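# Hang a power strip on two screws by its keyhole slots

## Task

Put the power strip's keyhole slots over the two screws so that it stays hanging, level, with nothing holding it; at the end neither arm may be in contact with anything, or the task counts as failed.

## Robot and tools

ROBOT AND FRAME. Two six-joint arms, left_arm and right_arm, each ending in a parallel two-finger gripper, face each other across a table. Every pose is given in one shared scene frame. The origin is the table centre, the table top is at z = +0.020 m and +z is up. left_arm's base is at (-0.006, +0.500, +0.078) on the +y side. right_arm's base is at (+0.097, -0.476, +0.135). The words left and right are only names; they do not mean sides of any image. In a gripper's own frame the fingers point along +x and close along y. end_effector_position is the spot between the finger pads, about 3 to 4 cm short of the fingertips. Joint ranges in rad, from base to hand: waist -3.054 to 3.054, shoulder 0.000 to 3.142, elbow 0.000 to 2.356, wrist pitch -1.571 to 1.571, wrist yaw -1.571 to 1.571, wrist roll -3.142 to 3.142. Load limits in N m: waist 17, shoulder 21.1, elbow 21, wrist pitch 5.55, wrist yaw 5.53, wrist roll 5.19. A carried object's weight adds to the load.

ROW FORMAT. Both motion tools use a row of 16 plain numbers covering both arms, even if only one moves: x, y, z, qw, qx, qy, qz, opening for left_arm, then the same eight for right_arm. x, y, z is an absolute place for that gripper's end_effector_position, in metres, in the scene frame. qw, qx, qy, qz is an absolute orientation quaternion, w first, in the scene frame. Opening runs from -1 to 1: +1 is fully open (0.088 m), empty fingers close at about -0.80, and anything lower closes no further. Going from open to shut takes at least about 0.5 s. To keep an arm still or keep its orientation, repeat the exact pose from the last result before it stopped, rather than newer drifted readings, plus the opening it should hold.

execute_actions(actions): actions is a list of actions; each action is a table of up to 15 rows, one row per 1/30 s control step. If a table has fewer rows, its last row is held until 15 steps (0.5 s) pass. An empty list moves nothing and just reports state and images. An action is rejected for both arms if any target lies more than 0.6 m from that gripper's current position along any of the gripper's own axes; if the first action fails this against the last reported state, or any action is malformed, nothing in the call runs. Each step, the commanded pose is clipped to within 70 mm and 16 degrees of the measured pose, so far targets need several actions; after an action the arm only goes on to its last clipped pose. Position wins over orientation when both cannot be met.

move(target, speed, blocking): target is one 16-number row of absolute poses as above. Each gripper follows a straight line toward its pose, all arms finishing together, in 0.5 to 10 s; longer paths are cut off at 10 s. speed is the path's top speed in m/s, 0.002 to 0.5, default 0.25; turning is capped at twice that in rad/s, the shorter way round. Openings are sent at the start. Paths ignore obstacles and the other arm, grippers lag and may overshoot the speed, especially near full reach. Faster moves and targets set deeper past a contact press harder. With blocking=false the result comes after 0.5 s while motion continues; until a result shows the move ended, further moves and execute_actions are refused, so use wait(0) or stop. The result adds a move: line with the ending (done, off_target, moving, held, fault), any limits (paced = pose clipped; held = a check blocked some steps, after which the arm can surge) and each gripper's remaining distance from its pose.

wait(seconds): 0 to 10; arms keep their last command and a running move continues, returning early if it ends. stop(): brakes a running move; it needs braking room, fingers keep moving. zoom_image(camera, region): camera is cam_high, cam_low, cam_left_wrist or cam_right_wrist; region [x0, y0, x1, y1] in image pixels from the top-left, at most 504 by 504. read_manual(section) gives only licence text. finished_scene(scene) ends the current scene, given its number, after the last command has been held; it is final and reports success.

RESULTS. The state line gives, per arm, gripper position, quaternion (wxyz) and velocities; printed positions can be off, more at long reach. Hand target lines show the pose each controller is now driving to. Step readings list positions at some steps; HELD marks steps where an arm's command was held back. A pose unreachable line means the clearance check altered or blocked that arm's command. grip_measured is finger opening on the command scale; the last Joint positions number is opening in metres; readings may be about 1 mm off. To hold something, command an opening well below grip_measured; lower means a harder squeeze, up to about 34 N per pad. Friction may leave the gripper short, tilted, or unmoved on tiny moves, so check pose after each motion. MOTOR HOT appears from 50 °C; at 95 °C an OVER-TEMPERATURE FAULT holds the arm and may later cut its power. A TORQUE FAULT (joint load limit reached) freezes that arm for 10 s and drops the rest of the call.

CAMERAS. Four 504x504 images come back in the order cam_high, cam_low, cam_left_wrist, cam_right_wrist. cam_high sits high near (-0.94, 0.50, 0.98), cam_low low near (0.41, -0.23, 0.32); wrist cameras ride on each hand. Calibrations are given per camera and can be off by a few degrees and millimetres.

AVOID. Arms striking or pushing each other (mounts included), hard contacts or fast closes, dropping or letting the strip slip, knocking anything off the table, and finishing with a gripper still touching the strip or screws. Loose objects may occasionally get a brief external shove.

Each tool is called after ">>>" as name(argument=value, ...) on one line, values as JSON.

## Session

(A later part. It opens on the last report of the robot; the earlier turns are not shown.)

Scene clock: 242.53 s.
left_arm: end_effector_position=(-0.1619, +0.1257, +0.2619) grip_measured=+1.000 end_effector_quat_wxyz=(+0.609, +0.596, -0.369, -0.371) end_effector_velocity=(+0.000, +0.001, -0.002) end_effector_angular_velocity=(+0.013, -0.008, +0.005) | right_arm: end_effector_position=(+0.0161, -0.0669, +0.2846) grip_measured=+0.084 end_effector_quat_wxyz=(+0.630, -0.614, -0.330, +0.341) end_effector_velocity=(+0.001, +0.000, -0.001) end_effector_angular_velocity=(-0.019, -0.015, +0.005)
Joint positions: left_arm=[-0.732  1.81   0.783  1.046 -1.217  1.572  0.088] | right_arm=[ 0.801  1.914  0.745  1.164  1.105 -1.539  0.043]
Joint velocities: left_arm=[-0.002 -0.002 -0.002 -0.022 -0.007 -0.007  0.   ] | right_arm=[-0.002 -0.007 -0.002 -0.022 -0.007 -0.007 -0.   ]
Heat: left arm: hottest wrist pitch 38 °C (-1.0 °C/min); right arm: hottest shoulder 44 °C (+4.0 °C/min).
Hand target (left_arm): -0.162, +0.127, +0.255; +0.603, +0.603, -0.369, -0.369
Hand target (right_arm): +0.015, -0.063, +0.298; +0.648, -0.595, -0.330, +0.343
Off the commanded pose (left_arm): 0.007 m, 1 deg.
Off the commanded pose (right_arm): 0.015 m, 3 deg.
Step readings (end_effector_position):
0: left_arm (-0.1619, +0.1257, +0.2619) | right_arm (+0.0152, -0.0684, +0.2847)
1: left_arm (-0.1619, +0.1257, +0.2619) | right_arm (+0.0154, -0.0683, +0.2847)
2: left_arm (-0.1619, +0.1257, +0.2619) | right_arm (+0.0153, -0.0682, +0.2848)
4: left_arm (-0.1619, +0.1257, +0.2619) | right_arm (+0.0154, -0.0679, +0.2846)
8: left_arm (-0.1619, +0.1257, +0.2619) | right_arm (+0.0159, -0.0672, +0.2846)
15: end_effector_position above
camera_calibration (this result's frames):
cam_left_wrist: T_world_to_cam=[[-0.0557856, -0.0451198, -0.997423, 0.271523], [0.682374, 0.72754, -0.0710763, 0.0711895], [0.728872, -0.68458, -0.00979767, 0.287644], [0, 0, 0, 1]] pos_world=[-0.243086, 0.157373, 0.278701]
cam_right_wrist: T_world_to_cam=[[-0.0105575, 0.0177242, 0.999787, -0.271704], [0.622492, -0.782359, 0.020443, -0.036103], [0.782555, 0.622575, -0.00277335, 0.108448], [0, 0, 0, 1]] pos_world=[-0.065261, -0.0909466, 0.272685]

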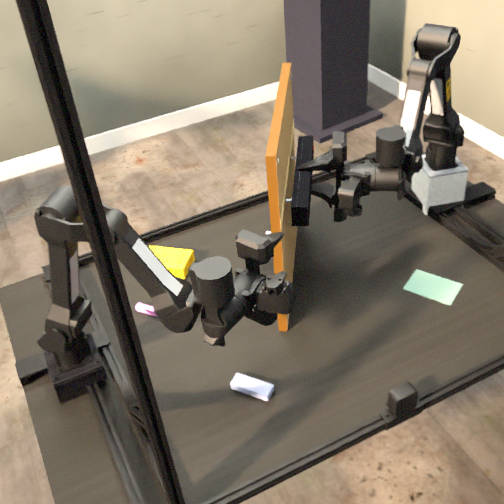

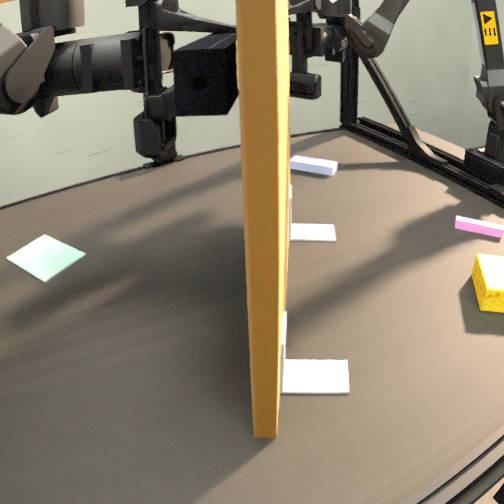

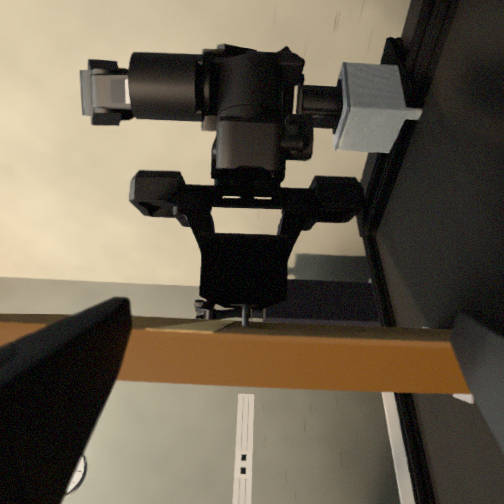

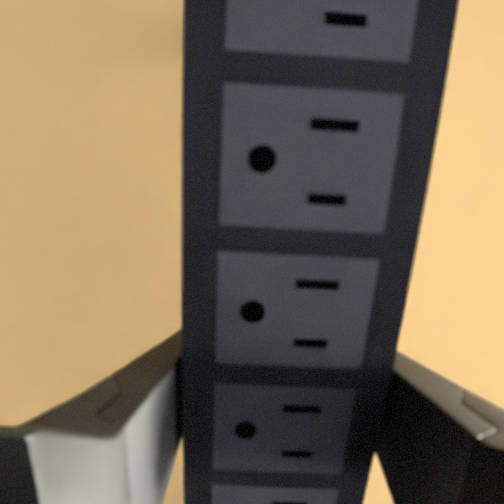

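>>> execute_actions(actions=[[[-0.162,0.127,0.255,0.6029,0.6029,-0.3695,-0.3695,1,0.0145,-0.0621,0.2983,0.6487,-0.5950,-0.3294,0.3429,-0.5],[-0.162,0.127,0.255,0.6029,0.6029,-0.3695,-0.3695,1,0.0146,-0.0618,0.2982,0.6489,-0.5948,-0.3293,0.3430,-0.5],[-0.162,0.127,0.255,0.6029,0.6029,-0.3695,-0.3695,1,0.0146,-0.0615,0.2982,0.6491,-0.5946,-0.3292,0.3431,-0.5],[-0.162,0.127,0.255,0.6029,0.6029,-0.3695,-0.3695,1,0.0147,-0.0612,0.2981,0.6493,-0.5943,-0.3290,0.3433,-0.5],[-0.162,0.127,0.255,0.6029,0.6029,-0.3695,-0.3695,1,0.0148,-0.0609,0.2980,0.6495,-0.5941,-0.3289,0.3434,-0.5],[-0.162,0.127,0.255,0.6029,0.6029,-0.3695,-0.3695,1,0.0149,-0.0606,0.2979,0.6497,-0.5939,-0.3288,0.3435,-0.5]]])

>>> zoom_image(camera="cam_left_wrist", region=[190,240,300,350])

Scene clock: 257.77 s.
left_arm: end_effector_position=(-0.1618, +0.1257, +0.2617) grip_measured=+1.000 end_effector_quat_wxyz=(+0.608, +0.597, -0.369, -0.371) end_effector_velocity=(+0.000, +0.001, -0.001) end_effector_angular_velocity=(-0.004, +0.015, +0.005) | right_arm: end_effector_position=(+0.0165, -0.0654, +0.2859) grip_measured=+0.084 end_effector_quat_wxyz=(+0.633, -0.611, -0.330, +0.342) end_effector_velocity=(-0.002, +0.000, -0.005) end_effector_angular_velocity=(-0.019, -0.007, +0.010)
Joint positions: left_arm=[-0.732  1.81   0.782  1.046 -1.217  1.572  0.088] | right_arm=[ 0.797  1.914  0.75   1.163  1.101 -1.534  0.043]
Joint velocities: left_arm=[-0.002 -0.002 -0.002 -0.007 -0.007 -0.022  0.   ] | right_arm=[ 0.002  0.002 -0.002 -0.022 -0.007  0.007 -0.   ]
Heat: left arm: hottest wrist pitch 38 °C (+0.0 °C/min); right arm: hottest shoulder 45 °C (+3.0 °C/min).
Hand target (left_arm): -0.162, +0.127, +0.255; +0.603, +0.603, -0.369, -0.369
Hand target (right_arm): +0.015, -0.061, +0.298; +0.649, -0.593, -0.329, +0.343
Off the commanded pose (left_arm): 0.007 m, 1 deg.
Off the commanded pose (right_arm): 0.013 m, 3 deg.
Step readings (end_effector_position):
0: left_arm (-0.1618, +0.1257, +0.2617) | right_arm (+0.0160, -0.0668, +0.2847)
1: left_arm (-0.1618, +0.1257, +0.2617) | right_arm (+0.0160, -0.0668, +0.2847)
2: left_arm (-0.1618, +0.1257, +0.2617) | right_arm (+0.0160, -0.0668, +0.2847)
4: left_arm (-0.1618, +0.1257, +0.2617) | right_arm (+0.0162, -0.0665, +0.2849)
8: left_arm (-0.1618, +0.1257, +0.2617) | right_arm (+0.0164, -0.0657, +0.2857)
15: end_effector_position above
camera_calibration (this result's frames):
cam_left_wrist: T_world_to_cam=[[-0.0552676, -0.0445623, -0.997477, 0.271303], [0.68241, 0.72758, -0.0703153, 0.0709368], [0.728877, -0.684574, -0.00980183, 0.287643], [0, 0, 0, 1]] pos_world=[-0.24307, 0.157391, 0.278425]
cam_right_wrist: T_world_to_cam=[[-0.00463212, 0.0115801, 0.999922, -0.273582], [0.622881, -0.782226, 0.0119444, -0.0328201], [0.782303, 0.622888, -0.00358965, 0.107464], [0, 0, 0, 1]] pos_world=[-0.0648939, -0.0894428, 0.274338]

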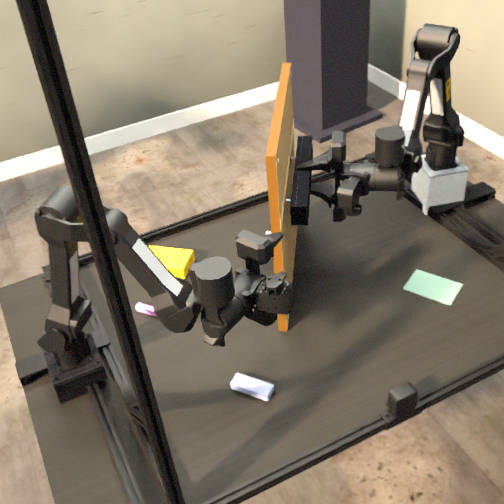

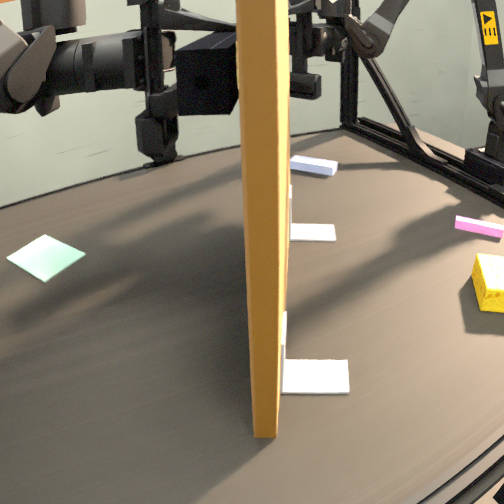

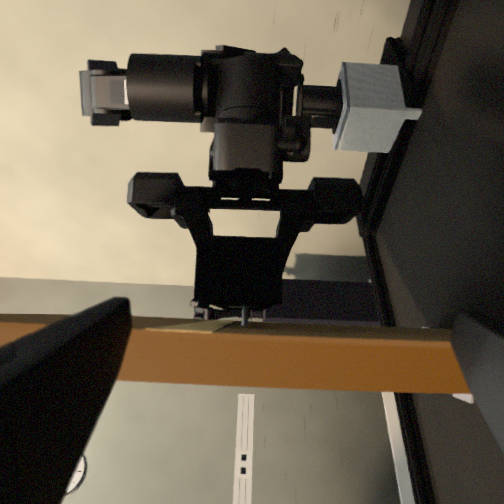

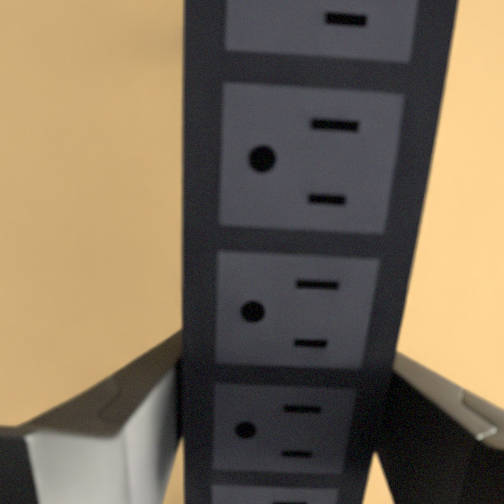

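Region (190, 240, 300, 350) of cam_left_wrist's 504x504 image, scaled by 4.582, with more detail than that image has.

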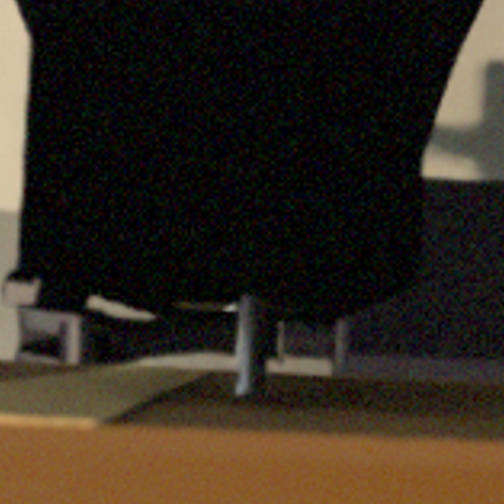

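>>> execute_actions(actions=[[[-0.162,0.127,0.255,0.6029,0.6029,-0.3695,-0.3695,1,0.0153,-0.0604,0.2979,0.6497,-0.5939,-0.3288,0.3435,-0.5],[-0.162,0.127,0.255,0.6029,0.6029,-0.3695,-0.3695,1,0.0158,-0.0601,0.2979,0.6497,-0.5939,-0.3288,0.3435,-0.5],[-0.162,0.127,0.255,0.6029,0.6029,-0.3695,-0.3695,1,0.0162,-0.0599,0.2979,0.6497,-0.5939,-0.3288,0.3435,-0.5],[-0.162,0.127,0.255,0.6029,0.6029,-0.3695,-0.3695,1,0.0166,-0.0596,0.2979,0.6497,-0.5939,-0.3288,0.3435,-0.5],[-0.162,0.127,0.255,0.6029,0.6029,-0.3695,-0.3695,1,0.0169,-0.0592,0.2979,0.6497,-0.5939,-0.3288,0.3435,-0.5],[-0.162,0.127,0.255,0.6029,0.6029,-0.3695,-0.3695,1,0.0172,-0.0588,0.2979,0.6497,-0.5939,-0.3288,0.3435,-0.5],[-0.162,0.127,0.255,0.6029,0.6029,-0.3695,-0.3695,1,0.0174,-0.0583,0.2979,0.6497,-0.5939,-0.3288,0.3435,-0.5],[-0.162,0.127,0.255,0.6029,0.6029,-0.3695,-0.3695,1,0.0177,-0.0579,0.2979,0.6497,-0.5939,-0.3288,0.3435,-0.5],[-0.162,0.127,0.255,0.6029,0.6029,-0.3695,-0.3695,1,0.0180,-0.0575,0.2979,0.6497,-0.5939,-0.3288,0.3435,-0.5],[-0.162,0.127,0.255,0.6029,0.6029,-0.3695,-0.3695,1,0.0183,-0.0571,0.2979,0.6497,-0.5939,-0.3288,0.3435,-0.5]]])

>>> zoom_image(camera="cam_left_wrist", region=[190,240,300,350])

>>> zoom_image(camera="cam_high", region=[255,125,365,235])

Scene clock: 264.47 s.
left_arm: end_effector_position=(-0.1620, +0.1258, +0.2613) grip_measured=+1.000 end_effector_quat_wxyz=(+0.608, +0.597, -0.369, -0.371) end_effector_velocity=(+0.002, +0.001, +0.001) end_effector_angular_velocity=(-0.002, -0.001, +0.010) | right_arm: end_effector_position=(+0.0169, -0.0645, +0.2858) grip_measured=+0.083 end_effector_quat_wxyz=(+0.633, -0.611, -0.330, +0.343) end_effector_velocity=(+0.002, -0.000, +0.001) end_effector_angular_velocity=(-0.006, -0.007, -0.010)
Joint positions: left_arm=[-0.733  1.811  0.782  1.046 -1.217  1.572  0.088] | right_arm=[ 0.794  1.915  0.751  1.162  1.097 -1.533  0.043]
Joint velocities: left_arm=[ 0.002 -0.002 -0.002  0.007 -0.007  0.007  0.   ] | right_arm=[-0.002 -0.002  0.002 -0.007  0.007 -0.007 -0.   ]
Heat: left arm: hottest wrist pitch 38 °C (+0.0 °C/min); right arm: hottest shoulder 45 °C (+3.0 °C/min).
Hand target (left_arm): -0.162, +0.127, +0.255; +0.603, +0.603, -0.370, -0.370
Hand target (right_arm): +0.019, -0.058, +0.298; +0.649, -0.594, -0.329, +0.343
Off the commanded pose (left_arm): 0.006 m, 1 deg.
Off the commanded pose (right_arm): 0.014 m, 3 deg.
Step readings (end_effector_position):
0: left_arm (-0.1620, +0.1258, +0.2613) | right_arm (+0.0164, -0.0652, +0.2860)
1: left_arm (-0.1620, +0.1258, +0.2613) | right_arm (+0.0166, -0.0652, +0.2860)
2: left_arm (-0.1620, +0.1258, +0.2613) | right_arm (+0.0166, -0.0651, +0.2860)
4: left_arm (-0.1620, +0.1258, +0.2613) | right_arm (+0.0169, -0.0649, +0.2860)
8: left_arm (-0.1620, +0.1258, +0.2613) | right_arm (+0.0169, -0.0647, +0.2858)
15: end_effector_position above
camera_calibration (this result's frames):
cam_left_wrist: T_world_to_cam=[[-0.0545073, -0.0437051, -0.997556, 0.270947], [0.682742, 0.727378, -0.0691736, 0.0707382], [0.728624, -0.684844, -0.00980807, 0.287778], [0, 0, 0, 1]] pos_world=[-0.24321, 0.157472, 0.278]
cam_right_wrist: T_world_to_cam=[[-0.00456959, 0.0121535, 0.999916, -0.27341], [0.623776, -0.781506, 0.0123495, -0.0324406], [0.78159, 0.62378, -0.00400993, 0.106773], [0, 0, 0, 1]] pos_world=[-0.0644663, -0.0886325, 0.274216]

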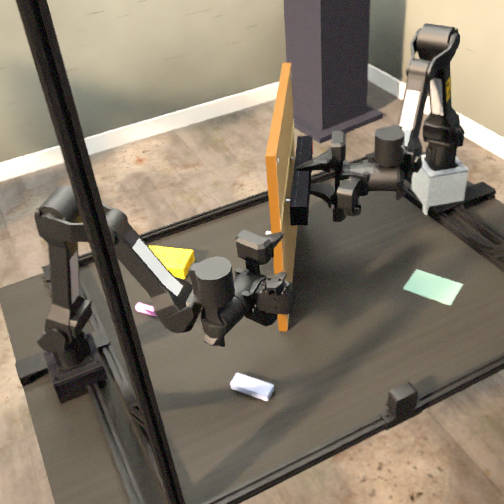

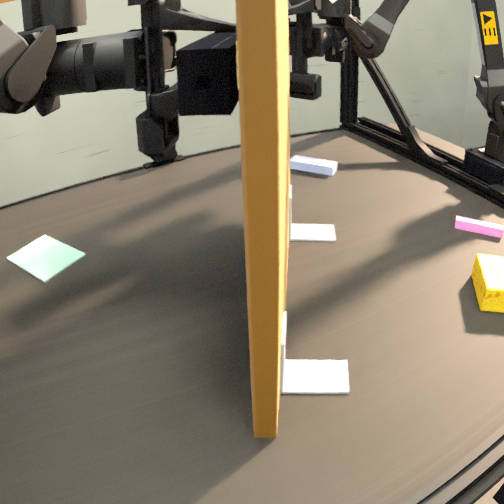

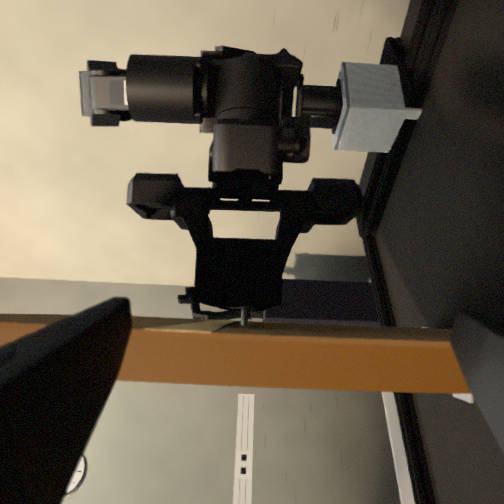

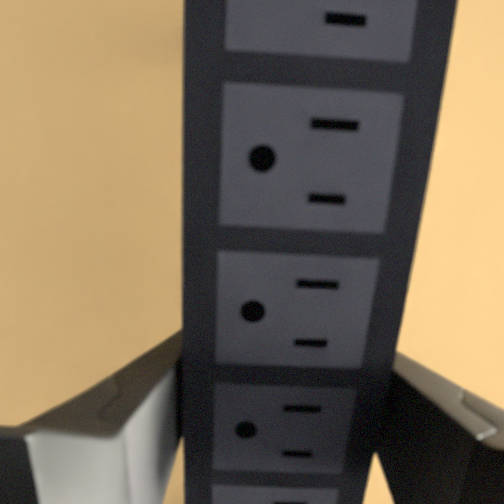

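Region (190, 240, 300, 350) of cam_left_wrist's 504x504 image, scaled by 4.582, with more detail than that image has.

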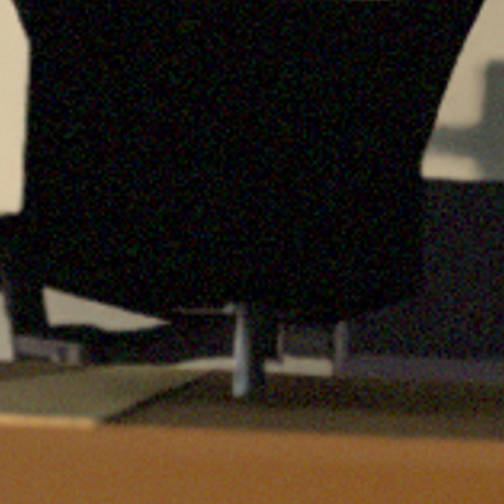

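Region (255, 125, 365, 235) of cam_high's 504x504 image, scaled by 4.582, with more detail than that image has.

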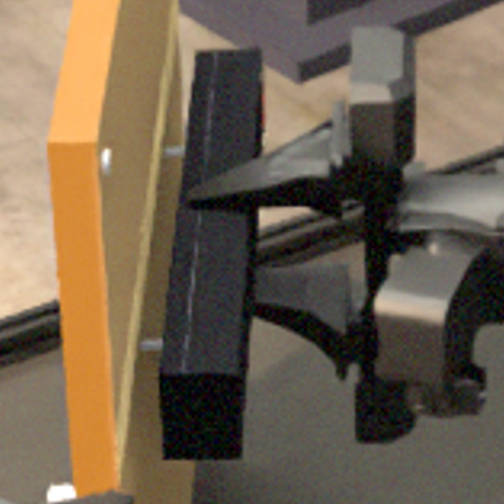

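>>> execute_actions(actions=[[[-0.162,0.127,0.255,0.6029,0.6029,-0.3695,-0.3695,1,0.0187,-0.0575,0.2979,0.6501,-0.5943,-0.3281,0.3427,-0.5],[-0.162,0.127,0.255,0.6029,0.6029,-0.3695,-0.3695,1,0.0191,-0.0578,0.2979,0.6506,-0.5947,-0.3273,0.3419,-0.5],[-0.162,0.127,0.255,0.6029,0.6029,-0.3695,-0.3695,1,0.0195,-0.0582,0.2979,0.6510,-0.5951,-0.3266,0.3411,-0.5],[-0.162,0.127,0.255,0.6029,0.6029,-0.3695,-0.3695,1,0.0199,-0.0585,0.2979,0.6514,-0.5956,-0.3259,0.3403,-0.5],[-0.162,0.127,0.255,0.6029,0.6029,-0.3695,-0.3695,1,0.0203,-0.0589,0.2979,0.6518,-0.5960,-0.3251,0.3394,-0.5],[-0.162,0.127,0.255,0.6029,0.6029,-0.3695,-0.3695,1,0.0207,-0.0592,0.2979,0.6523,-0.5964,-0.3244,0.3386,-0.5],[-0.162,0.127,0.255,0.6029,0.6029,-0.3695,-0.3695,1,0.0211,-0.0596,0.2979,0.6527,-0.5968,-0.3236,0.3378,-0.5],[-0.162,0.127,0.255,0.6029,0.6029,-0.3695,-0.3695,1,0.0215,-0.0599,0.2979,0.6531,-0.5972,-0.3229,0.3370,-0.5]]])

>>> zoom_image(camera="cam_left_wrist", region=[190,240,300,350])

Scene clock: 280.00 s.
left_arm: end_effector_position=(-0.1619, +0.1258, +0.2611) grip_measured=+1.000 end_effector_quat_wxyz=(+0.608, +0.597, -0.369, -0.371) end_effector_velocity=(-0.001, +0.000, -0.001) end_effector_angular_velocity=(+0.002, +0.001, -0.010) | right_arm: end_effector_position=(+0.0168, -0.0645, +0.2858) grip_measured=+0.083 end_effector_quat_wxyz=(+0.633, -0.611, -0.330, +0.343) end_effector_velocity=(+0.001, -0.001, -0.002) end_effector_angular_velocity=(-0.023, -0.017, +0.005)
Joint positions: left_arm=[-0.733  1.811  0.781  1.046 -1.217  1.572  0.088] | right_arm=[ 0.795  1.916  0.752  1.162  1.098 -1.533  0.043]
Joint velocities: left_arm=[-0.002 -0.002 -0.002 -0.007  0.007 -0.007  0.   ] | right_arm=[-0.002 -0.007 -0.007 -0.022 -0.007 -0.007 -0.   ]
Heat: left arm: hottest wrist pitch 38 °C (+0.0 °C/min); right arm: hottest shoulder 45 °C (+2.0 °C/min).
Hand target (left_arm): -0.162, +0.127, +0.255; +0.603, +0.603, -0.369, -0.370
Hand target (right_arm): +0.021, -0.060, +0.298; +0.653, -0.597, -0.323, +0.337
Off the commanded pose (left_arm): 0.006 m, 1 deg.
Off the commanded pose (right_arm): 0.014 m, 3 deg.
Step readings (end_effector_position):
0: left_arm (-0.1619, +0.1258, +0.2611) | right_arm (+0.0168, -0.0644, +0.2857)
1: left_arm (-0.1619, +0.1258, +0.2611) | right_arm (+0.0168, -0.0644, +0.2857)
2: left_arm (-0.1619, +0.1258, +0.2611) | right_arm (+0.0168, -0.0644, +0.2857)
4: left_arm (-0.1619, +0.1258, +0.2611) | right_arm (+0.0168, -0.0644, +0.2857)
8: left_arm (-0.1619, +0.1258, +0.2611) | right_arm (+0.0168, -0.0644, +0.2858)
15: end_effector_position above
camera_calibration (this result's frames):
cam_left_wrist: T_world_to_cam=[[-0.0542482, -0.0434264, -0.997583, 0.270758], [0.68276, 0.727397, -0.0687931, 0.0705872], [0.728626, -0.684841, -0.00981015, 0.287777], [0, 0, 0, 1]] pos_world=[-0.243188, 0.157495, 0.277783]
cam_right_wrist: T_world_to_cam=[[-0.0040622, 0.0116129, 0.999924, -0.273475], [0.623782, -0.781512, 0.0116104, -0.032117], [0.781588, 0.623782, -0.00406925, 0.106899], [0, 0, 0, 1]] pos_world=[-0.0646283, -0.0886059, 0.274262]

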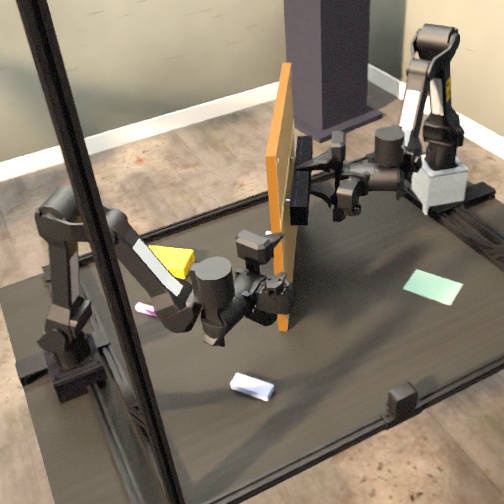

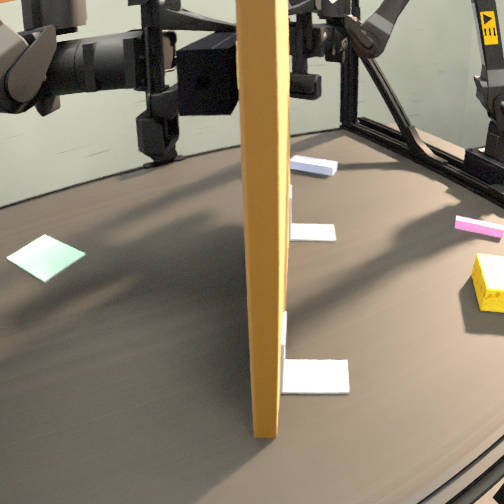

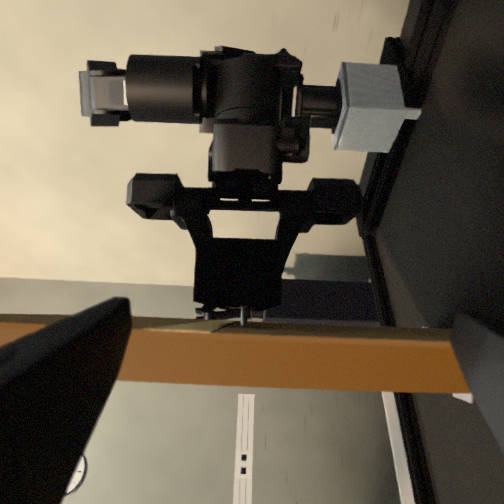

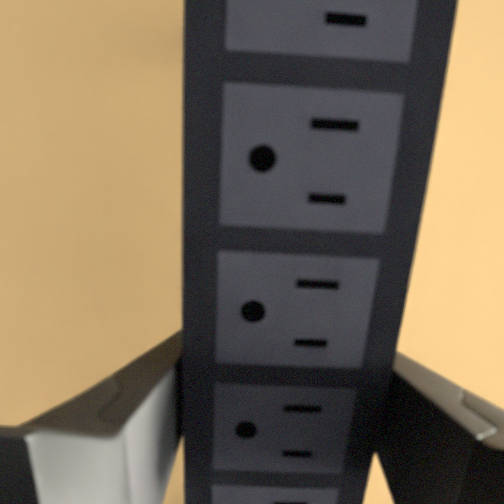

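Region (190, 240, 300, 350) of cam_left_wrist's 504x504 image, scaled by 4.582, with more detail than that image has.

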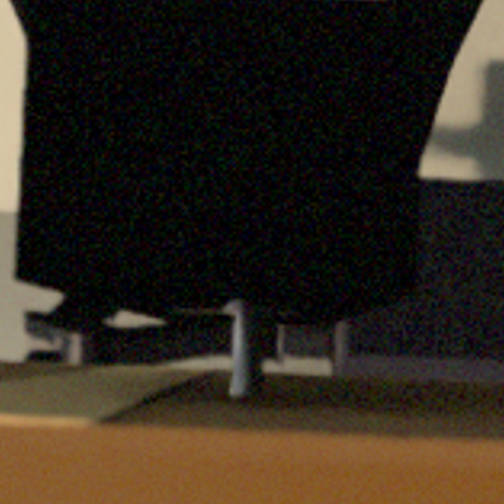

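>>> zoom_image(camera="cam_high", region=[277,190,319,232])

>>> zoom_image(camera="cam_high", region=[280,128,322,170])

Region (277, 190, 319, 232) of cam_high's 504x504 image, scaled by 12.000, with more detail than that image has.

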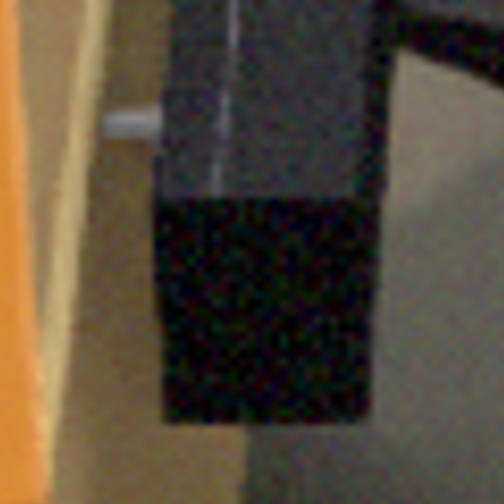

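Region (280, 128, 322, 170) of cam_high's 504x504 image, scaled by 12.000, with more detail than that image has.

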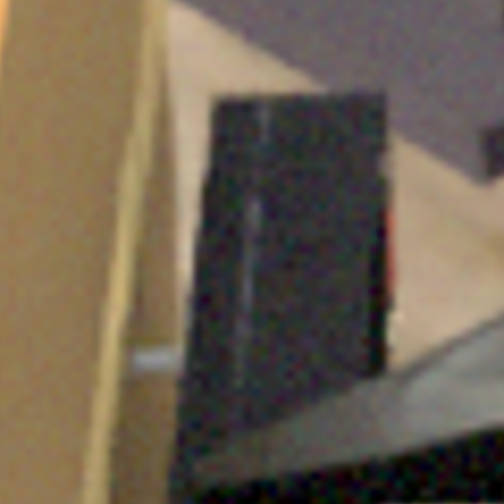

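>>> execute_actions(actions=[[[-0.162,0.127,0.255,0.6029,0.6029,-0.3695,-0.3695,1,0.0204,-0.0609,0.2979,0.6535,-0.5976,-0.3221,0.3364,-0.5],[-0.162,0.127,0.255,0.6029,0.6029,-0.3695,-0.3695,1,0.0192,-0.0619,0.2978,0.6539,-0.5979,-0.3213,0.3358,-0.5],[-0.162,0.127,0.255,0.6029,0.6029,-0.3695,-0.3695,1,0.0181,-0.0629,0.2978,0.6542,-0.5983,-0.3206,0.3352,-0.5],[-0.162,0.127,0.255,0.6029,0.6029,-0.3695,-0.3695,1,0.0170,-0.0639,0.2977,0.6546,-0.5987,-0.3198,0.3346,-0.5],[-0.162,0.127,0.255,0.6029,0.6029,-0.3695,-0.3695,1,0.0158,-0.0648,0.2977,0.6550,-0.5990,-0.3190,0.3340,-0.5],[-0.162,0.127,0.255,0.6029,0.6029,-0.3695,-0.3695,1,0.0147,-0.0658,0.2976,0.6554,-0.5994,-0.3183,0.3334,-0.5],[-0.162,0.127,0.255,0.6029,0.6029,-0.3695,-0.3695,1,0.0135,-0.0668,0.2976,0.6557,-0.5997,-0.3175,0.3328,-0.5],[-0.162,0.127,0.255,0.6029,0.6029,-0.3695,-0.3695,1,0.0124,-0.0678,0.2975,0.6561,-0.6001,-0.3167,0.3322,-0.5],[-0.162,0.127,0.255,0.6029,0.6029,-0.3695,-0.3695,1,0.0124,-0.0678,0.2975,0.6561,-0.6001,-0.3167,0.3322,-0.5],[-0.162,0.127,0.255,0.6029,0.6029,-0.3695,-0.3695,1,0.0124,-0.0678,0.2975,0.6561,-0.6001,-0.3167,0.3322,-0.5],[-0.162,0.127,0.255,0.6029,0.6029,-0.3695,-0.3695,1,0.0124,-0.0678,0.2975,0.6561,-0.6001,-0.3167,0.3322,-0.5],[-0.162,0.127,0.255,0.6029,0.6029,-0.3695,-0.3695,1,0.0130,-0.0670,0.2975,0.6557,-0.5997,-0.3176,0.3330,-0.5],[-0.162,0.127,0.255,0.6029,0.6029,-0.3695,-0.3695,1,0.0136,-0.0663,0.2976,0.6552,-0.5992,-0.3185,0.3338,-0.5],[-0.162,0.127,0.255,0.6029,0.6029,-0.3695,-0.3695,1,0.0142,-0.0655,0.2976,0.6548,-0.5988,-0.3194,0.3346,-0.5],[-0.162,0.127,0.255,0.6029,0.6029,-0.3695,-0.3695,1,0.0148,-0.0648,0.2977,0.6543,-0.5983,-0.3203,0.3354,-0.5]]])

>>> wait(seconds=0.3)

>>> zoom_image(camera="cam_left_wrist", region=[190,240,300,350])

Scene clock: 318.23 s.
left_arm: end_effector_position=(-0.1619, +0.1259, +0.2608) grip_measured=+1.000 end_effector_quat_wxyz=(+0.607, +0.597, -0.369, -0.371) end_effector_velocity=(-0.001, +0.003, -0.002) end_effector_angular_velocity=(+0.012, -0.015, +0.000) | right_arm: end_effector_position=(+0.0154, -0.0701, +0.2858) grip_measured=+0.083 end_effector_quat_wxyz=(+0.638, -0.616, -0.320, +0.333) end_effector_velocity=(+0.006, +0.002, +0.001) end_effector_angular_velocity=(+0.002, -0.002, -0.010)
Joint positions: left_arm=[-0.733  1.812  0.781  1.046 -1.218  1.572  0.088] | right_arm=[ 0.813  1.916  0.752  1.162  1.147 -1.532  0.043]
Joint velocities: left_arm=[-0.007 -0.002 -0.007 -0.007 -0.007  0.007  0.   ] | right_arm=[-0.017 -0.002 -0.002  0.007 -0.007 -0.007 -0.   ]
Heat: left arm: hottest wrist pitch 38 °C (+0.0 °C/min); right arm: hottest shoulder 46 °C (+1.0 °C/min).
Hand target (left_arm): -0.162, +0.127, +0.255; +0.603, +0.603, -0.369, -0.369
Hand target (right_arm): +0.015, -0.065, +0.298; +0.654, -0.598, -0.320, +0.335
Off the commanded pose (left_arm): 0.006 m, 1 deg.
Off the commanded pose (right_arm): 0.013 m, 3 deg.
Step readings (end_effector_position):
0: left_arm (-0.1619, +0.1258, +0.2609) | right_arm (+0.0169, -0.0645, +0.2857)
1: left_arm (-0.1619, +0.1258, +0.2609) | right_arm (+0.0169, -0.0645, +0.2857)
2: left_arm (-0.1619, +0.1258, +0.2609) | right_arm (+0.0169, -0.0646, +0.2857)
4: left_arm (-0.1619, +0.1258, +0.2609) | right_arm (+0.0170, -0.0652, +0.2857)
8: left_arm (-0.1619, +0.1259, +0.2608) | right_arm (+0.0183, -0.0679, +0.2858)
15: end_effector_position above
camera_calibration (this result's frames):
cam_left_wrist: T_world_to_cam=[[-0.053718, -0.0428854, -0.997635, 0.270545], [0.682518, 0.727696, -0.0680319, 0.0702034], [0.728892, -0.684558, -0.00982033, 0.287765], [0, 0, 0, 1]] pos_world=[-0.243132, 0.157508, 0.277507]
cam_right_wrist: T_world_to_cam=[[-0.00316153, 0.0112477, 0.999932, -0.273437], [0.599345, -0.800416, 0.0108984, -0.0363284], [0.800484, 0.599339, -0.00421071, 0.109501], [0, 0, 0, 1]] pos_world=[-0.0667454, -0.0916307, 0.274275]

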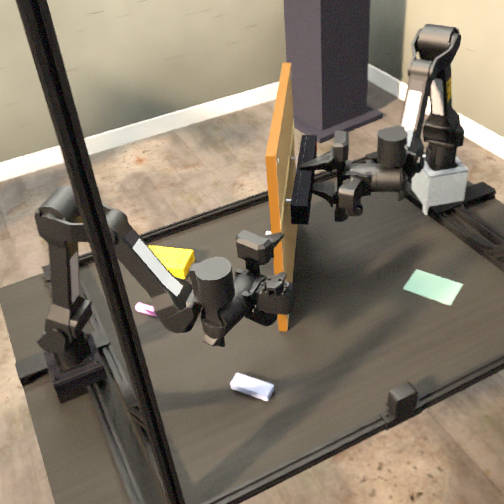

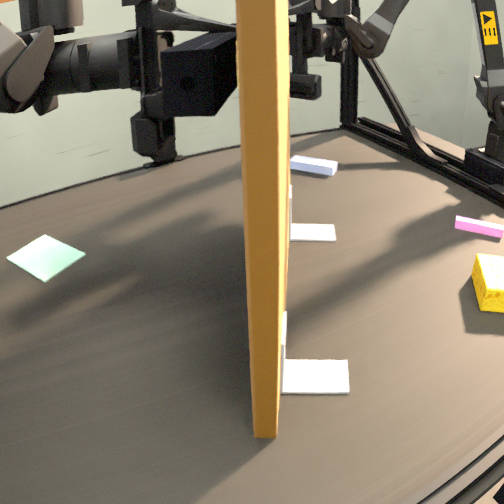

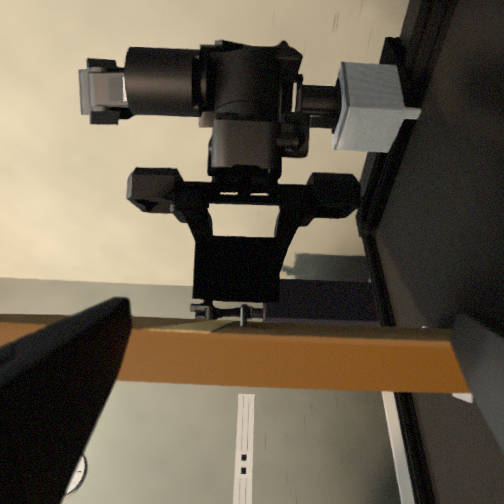

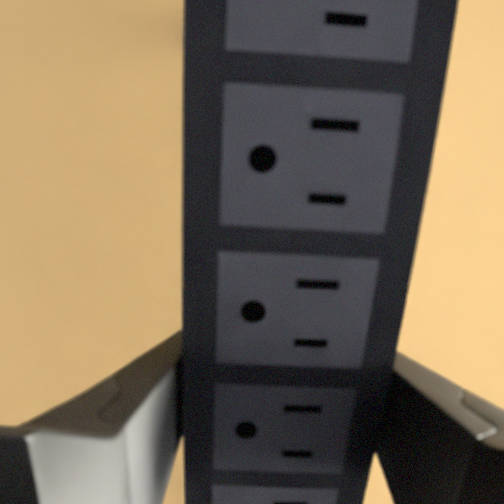

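Scene clock: 318.53 s.
left_arm: end_effector_position=(-0.1619, +0.1259, +0.2607) grip_measured=+1.000 end_effector_quat_wxyz=(+0.607, +0.598, -0.369, -0.371) end_effector_velocity=(+0.003, +0.001, -0.002) end_effector_angular_velocity=(+0.006, -0.002, +0.010) | right_arm: end_effector_position=(+0.0164, -0.0691, +0.2858) grip_measured=+0.083 end_effector_quat_wxyz=(+0.638, -0.615, -0.321, +0.334) end_effector_velocity=(+0.002, +0.002, +0.001) end_effector_angular_velocity=(-0.015, -0.019, +0.000)
Joint positions: left_arm=[-0.733  1.812  0.781  1.046 -1.218  1.572  0.088] | right_arm=[ 0.809  1.916  0.752  1.162  1.141 -1.532  0.043]
Joint velocities: left_arm=[ 0.002 -0.002 -0.007 -0.007 -0.007 -0.007  0.   ] | right_arm=[-0.007 -0.002  0.002 -0.007 -0.007 -0.022 -0.   ]
Heat: left arm: hottest wrist pitch 38 °C (+0.0 °C/min); right arm: hottest shoulder 46 °C (+1.0 °C/min).
Hand target (left_arm): -0.162, +0.127, +0.255; +0.603, +0.603, -0.369, -0.369
Hand target (right_arm): +0.015, -0.065, +0.298; +0.654, -0.598, -0.320, +0.335
Off the commanded pose (left_arm): 0.006 m, 1 deg.
Off the commanded pose (right_arm): 0.013 m, 3 deg.
wait: 0.30 s; at rest by 0.17 s
camera_calibration (this result's frames):
cam_left_wrist: T_world_to_cam=[[-0.0534589, -0.0426067, -0.997661, 0.270419], [0.682535, 0.727715, -0.0676513, 0.0701254], [0.728895, -0.684555, -0.00982226, 0.287765], [0, 0, 0, 1]] pos_world=[-0.243157, 0.157481, 0.277357]
cam_right_wrist: T_world_to_cam=[[-0.00285891, 0.0110302, 0.999935, -0.273463], [0.600874, -0.799274, 0.0105347, -0.036061], [0.799339, 0.600865, -0.00434268, 0.108255], [0, 0, 0, 1]] pos_world=[-0.0656464, -0.0908531, 0.274295]

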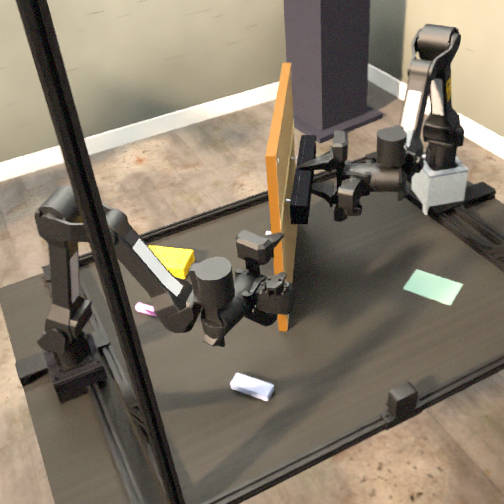

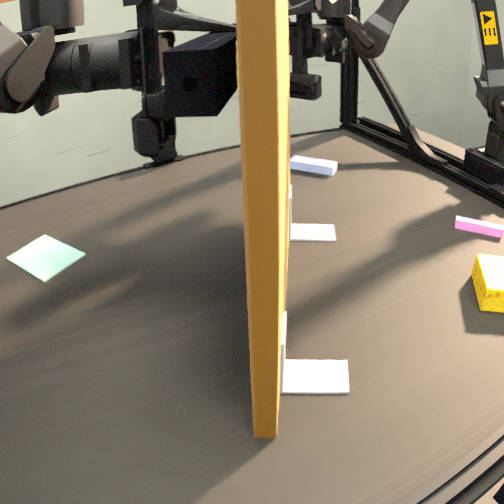

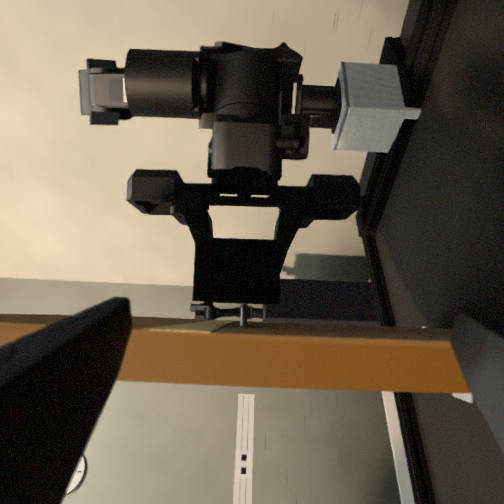

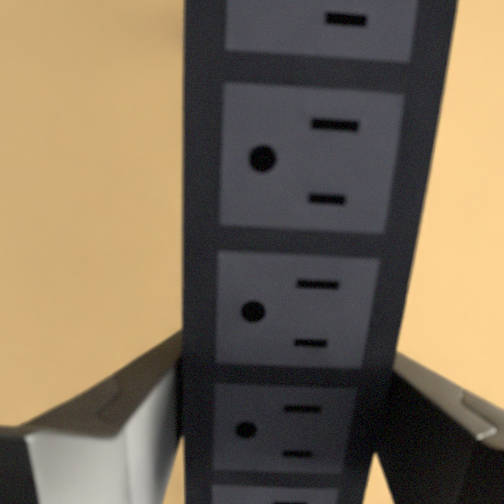

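Region (190, 240, 300, 350) of cam_left_wrist's 504x504 image, scaled by 4.582, with more detail than that image has.

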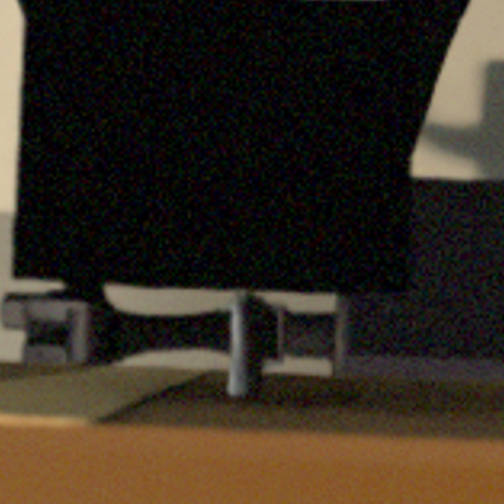

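>>> execute_actions(actions=[[[-0.162,0.127,0.255,0.6029,0.6029,-0.3695,-0.3695,1,0.0153,-0.0642,0.2977,0.6539,-0.5979,-0.3210,0.3361,-0.5],[-0.162,0.127,0.255,0.6029,0.6029,-0.3695,-0.3695,1,0.0158,-0.0636,0.2977,0.6535,-0.5976,-0.3218,0.3367,-0.5],[-0.162,0.127,0.255,0.6029,0.6029,-0.3695,-0.3695,1,0.0163,-0.0630,0.2978,0.6532,-0.5972,-0.3225,0.3374,-0.5],[-0.162,0.127,0.255,0.6029,0.6029,-0.3695,-0.3695,1,0.0168,-0.0623,0.2978,0.6528,-0.5968,-0.3232,0.3380,-0.5],[-0.162,0.127,0.255,0.6029,0.6029,-0.3695,-0.3695,1,0.0173,-0.0617,0.2978,0.6524,-0.5965,-0.3240,0.3387,-0.5],[-0.162,0.127,0.255,0.6029,0.6029,-0.3695,-0.3695,1,0.0178,-0.0611,0.2978,0.6520,-0.5961,-0.3247,0.3393,-0.5],[-0.162,0.127,0.255,0.6029,0.6029,-0.3695,-0.3695,1,0.0182,-0.0605,0.2979,0.6516,-0.5957,-0.3254,0.3400,-0.5],[-0.162,0.127,0.255,0.6029,0.6029,-0.3695,-0.3695,1,0.0187,-0.0599,0.2979,0.6512,-0.5954,-0.3262,0.3406,-0.5],[-0.162,0.127,0.255,0.6029,0.6029,-0.3695,-0.3695,1,0.0192,-0.0593,0.2979,0.6509,-0.5950,-0.3269,0.3413,-0.5],[-0.162,0.127,0.255,0.6029,0.6029,-0.3695,-0.3695,1,0.0197,-0.0586,0.2979,0.6505,-0.5946,-0.3276,0.3419,-0.5],[-0.162,0.127,0.255,0.6029,0.6029,-0.3695,-0.3695,1,0.0202,-0.0580,0.2980,0.6501,-0.5943,-0.3284,0.3426,-0.5],[-0.162,0.127,0.255,0.6029,0.6029,-0.3695,-0.3695,1,0.0207,-0.0574,0.2980,0.6497,-0.5939,-0.3291,0.3432,-0.5]]])

>>> zoom_image(camera="cam_left_wrist", region=[190,240,300,350])

>>> zoom_image(camera="cam_high", region=[255,125,365,235])

Scene clock: 325.33 s.
left_arm: end_effector_position=(-0.1619, +0.1258, +0.2605) grip_measured=+1.000 end_effector_quat_wxyz=(+0.607, +0.598, -0.369, -0.371) end_effector_velocity=(-0.003, -0.001, -0.002) end_effector_angular_velocity=(+0.013, -0.009, -0.024) | right_arm: end_effector_position=(+0.0217, -0.0623, +0.2857) grip_measured=+0.083 end_effector_quat_wxyz=(+0.634, -0.612, -0.328, +0.341) end_effector_velocity=(+0.009, +0.007, +0.003) end_effector_angular_velocity=(-0.001, -0.012, +0.015)
Joint positions: left_arm=[-0.733  1.812  0.781  1.046 -1.218  1.572  0.088] | right_arm=[ 0.78   1.916  0.753  1.162  1.087 -1.533  0.043]
Joint velocities: left_arm=[-0.002 -0.002 -0.002 -0.022  0.022 -0.007  0.   ] | right_arm=[-0.037 -0.002  0.002  0.007 -0.051 -0.022 -0.   ]
Heat: left arm: hottest wrist pitch 38 °C (+0.0 °C/min); right arm: hottest shoulder 46 °C (+1.0 °C/min).
Hand target (left_arm): -0.162, +0.127, +0.255; +0.603, +0.603, -0.369, -0.370
Hand target (right_arm): +0.021, -0.058, +0.298; +0.649, -0.594, -0.329, +0.343
Off the commanded pose (left_arm): 0.006 m, 1 deg.
Off the commanded pose (right_arm): 0.013 m, 3 deg.
Step readings (end_effector_position):
0: left_arm (-0.1619, +0.1258, +0.2605) | right_arm (+0.0163, -0.0690, +0.2858)
1: left_arm (-0.1619, +0.1258, +0.2605) | right_arm (+0.0164, -0.0689, +0.2857)
2: left_arm (-0.1619, +0.1258, +0.2605) | right_arm (+0.0164, -0.0686, +0.2857)
4: left_arm (-0.1619, +0.1258, +0.2605) | right_arm (+0.0167, -0.0678, +0.2857)
8: left_arm (-0.1619, +0.1258, +0.2605) | right_arm (+0.0184, -0.0658, +0.2857)
15: end_effector_position above
camera_calibration (this result's frames):
cam_left_wrist: T_world_to_cam=[[-0.0535393, -0.0424998, -0.997661, 0.270254], [0.682531, 0.727721, -0.0676284, 0.0701388], [0.728893, -0.684556, -0.00995424, 0.287797], [0, 0, 0, 1]] pos_world=[-0.243176, 0.157457, 0.27723]
cam_right_wrist: T_world_to_cam=[[-0.00399047, 0.0116417, 0.999924, -0.27341], [0.620198, -0.784359, 0.011607, -0.0334969], [0.784435, 0.620197, -0.0040902, 0.10142], [0, 0, 0, 1]] pos_world=[-0.0598736, -0.0859909, 0.274193]

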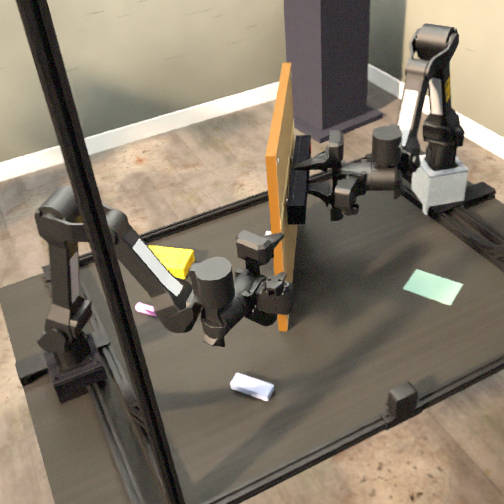

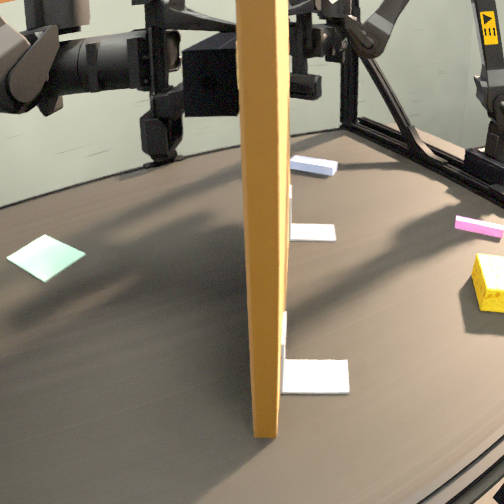

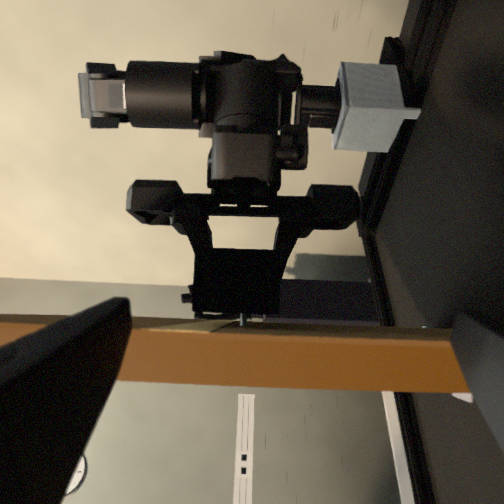

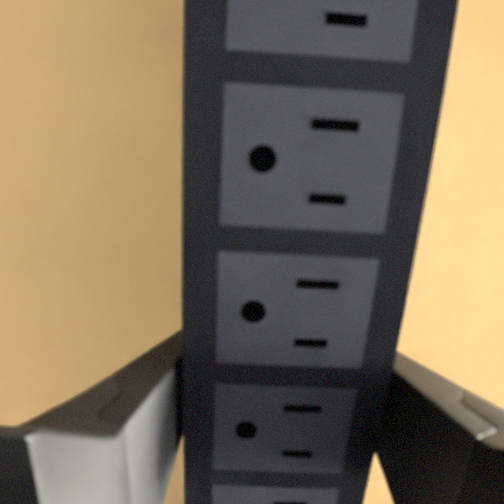

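Region (190, 240, 300, 350) of cam_left_wrist's 504x504 image, scaled by 4.582, with more detail than that image has.

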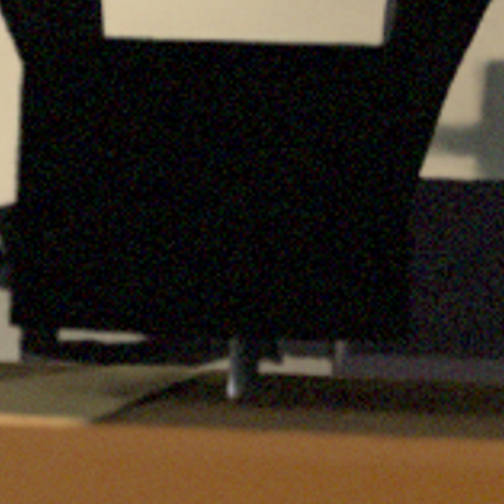

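Region (255, 125, 365, 235) of cam_high's 504x504 image, scaled by 4.582, with more detail than that image has.

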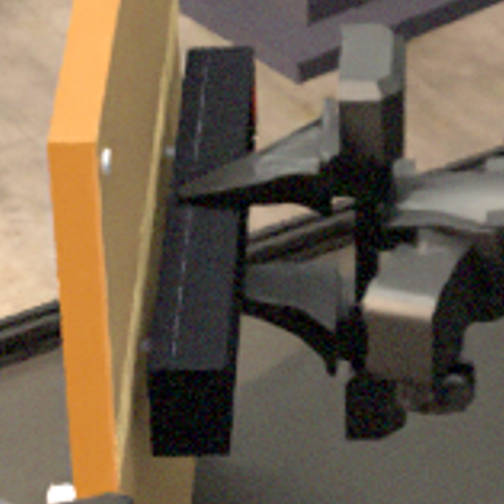

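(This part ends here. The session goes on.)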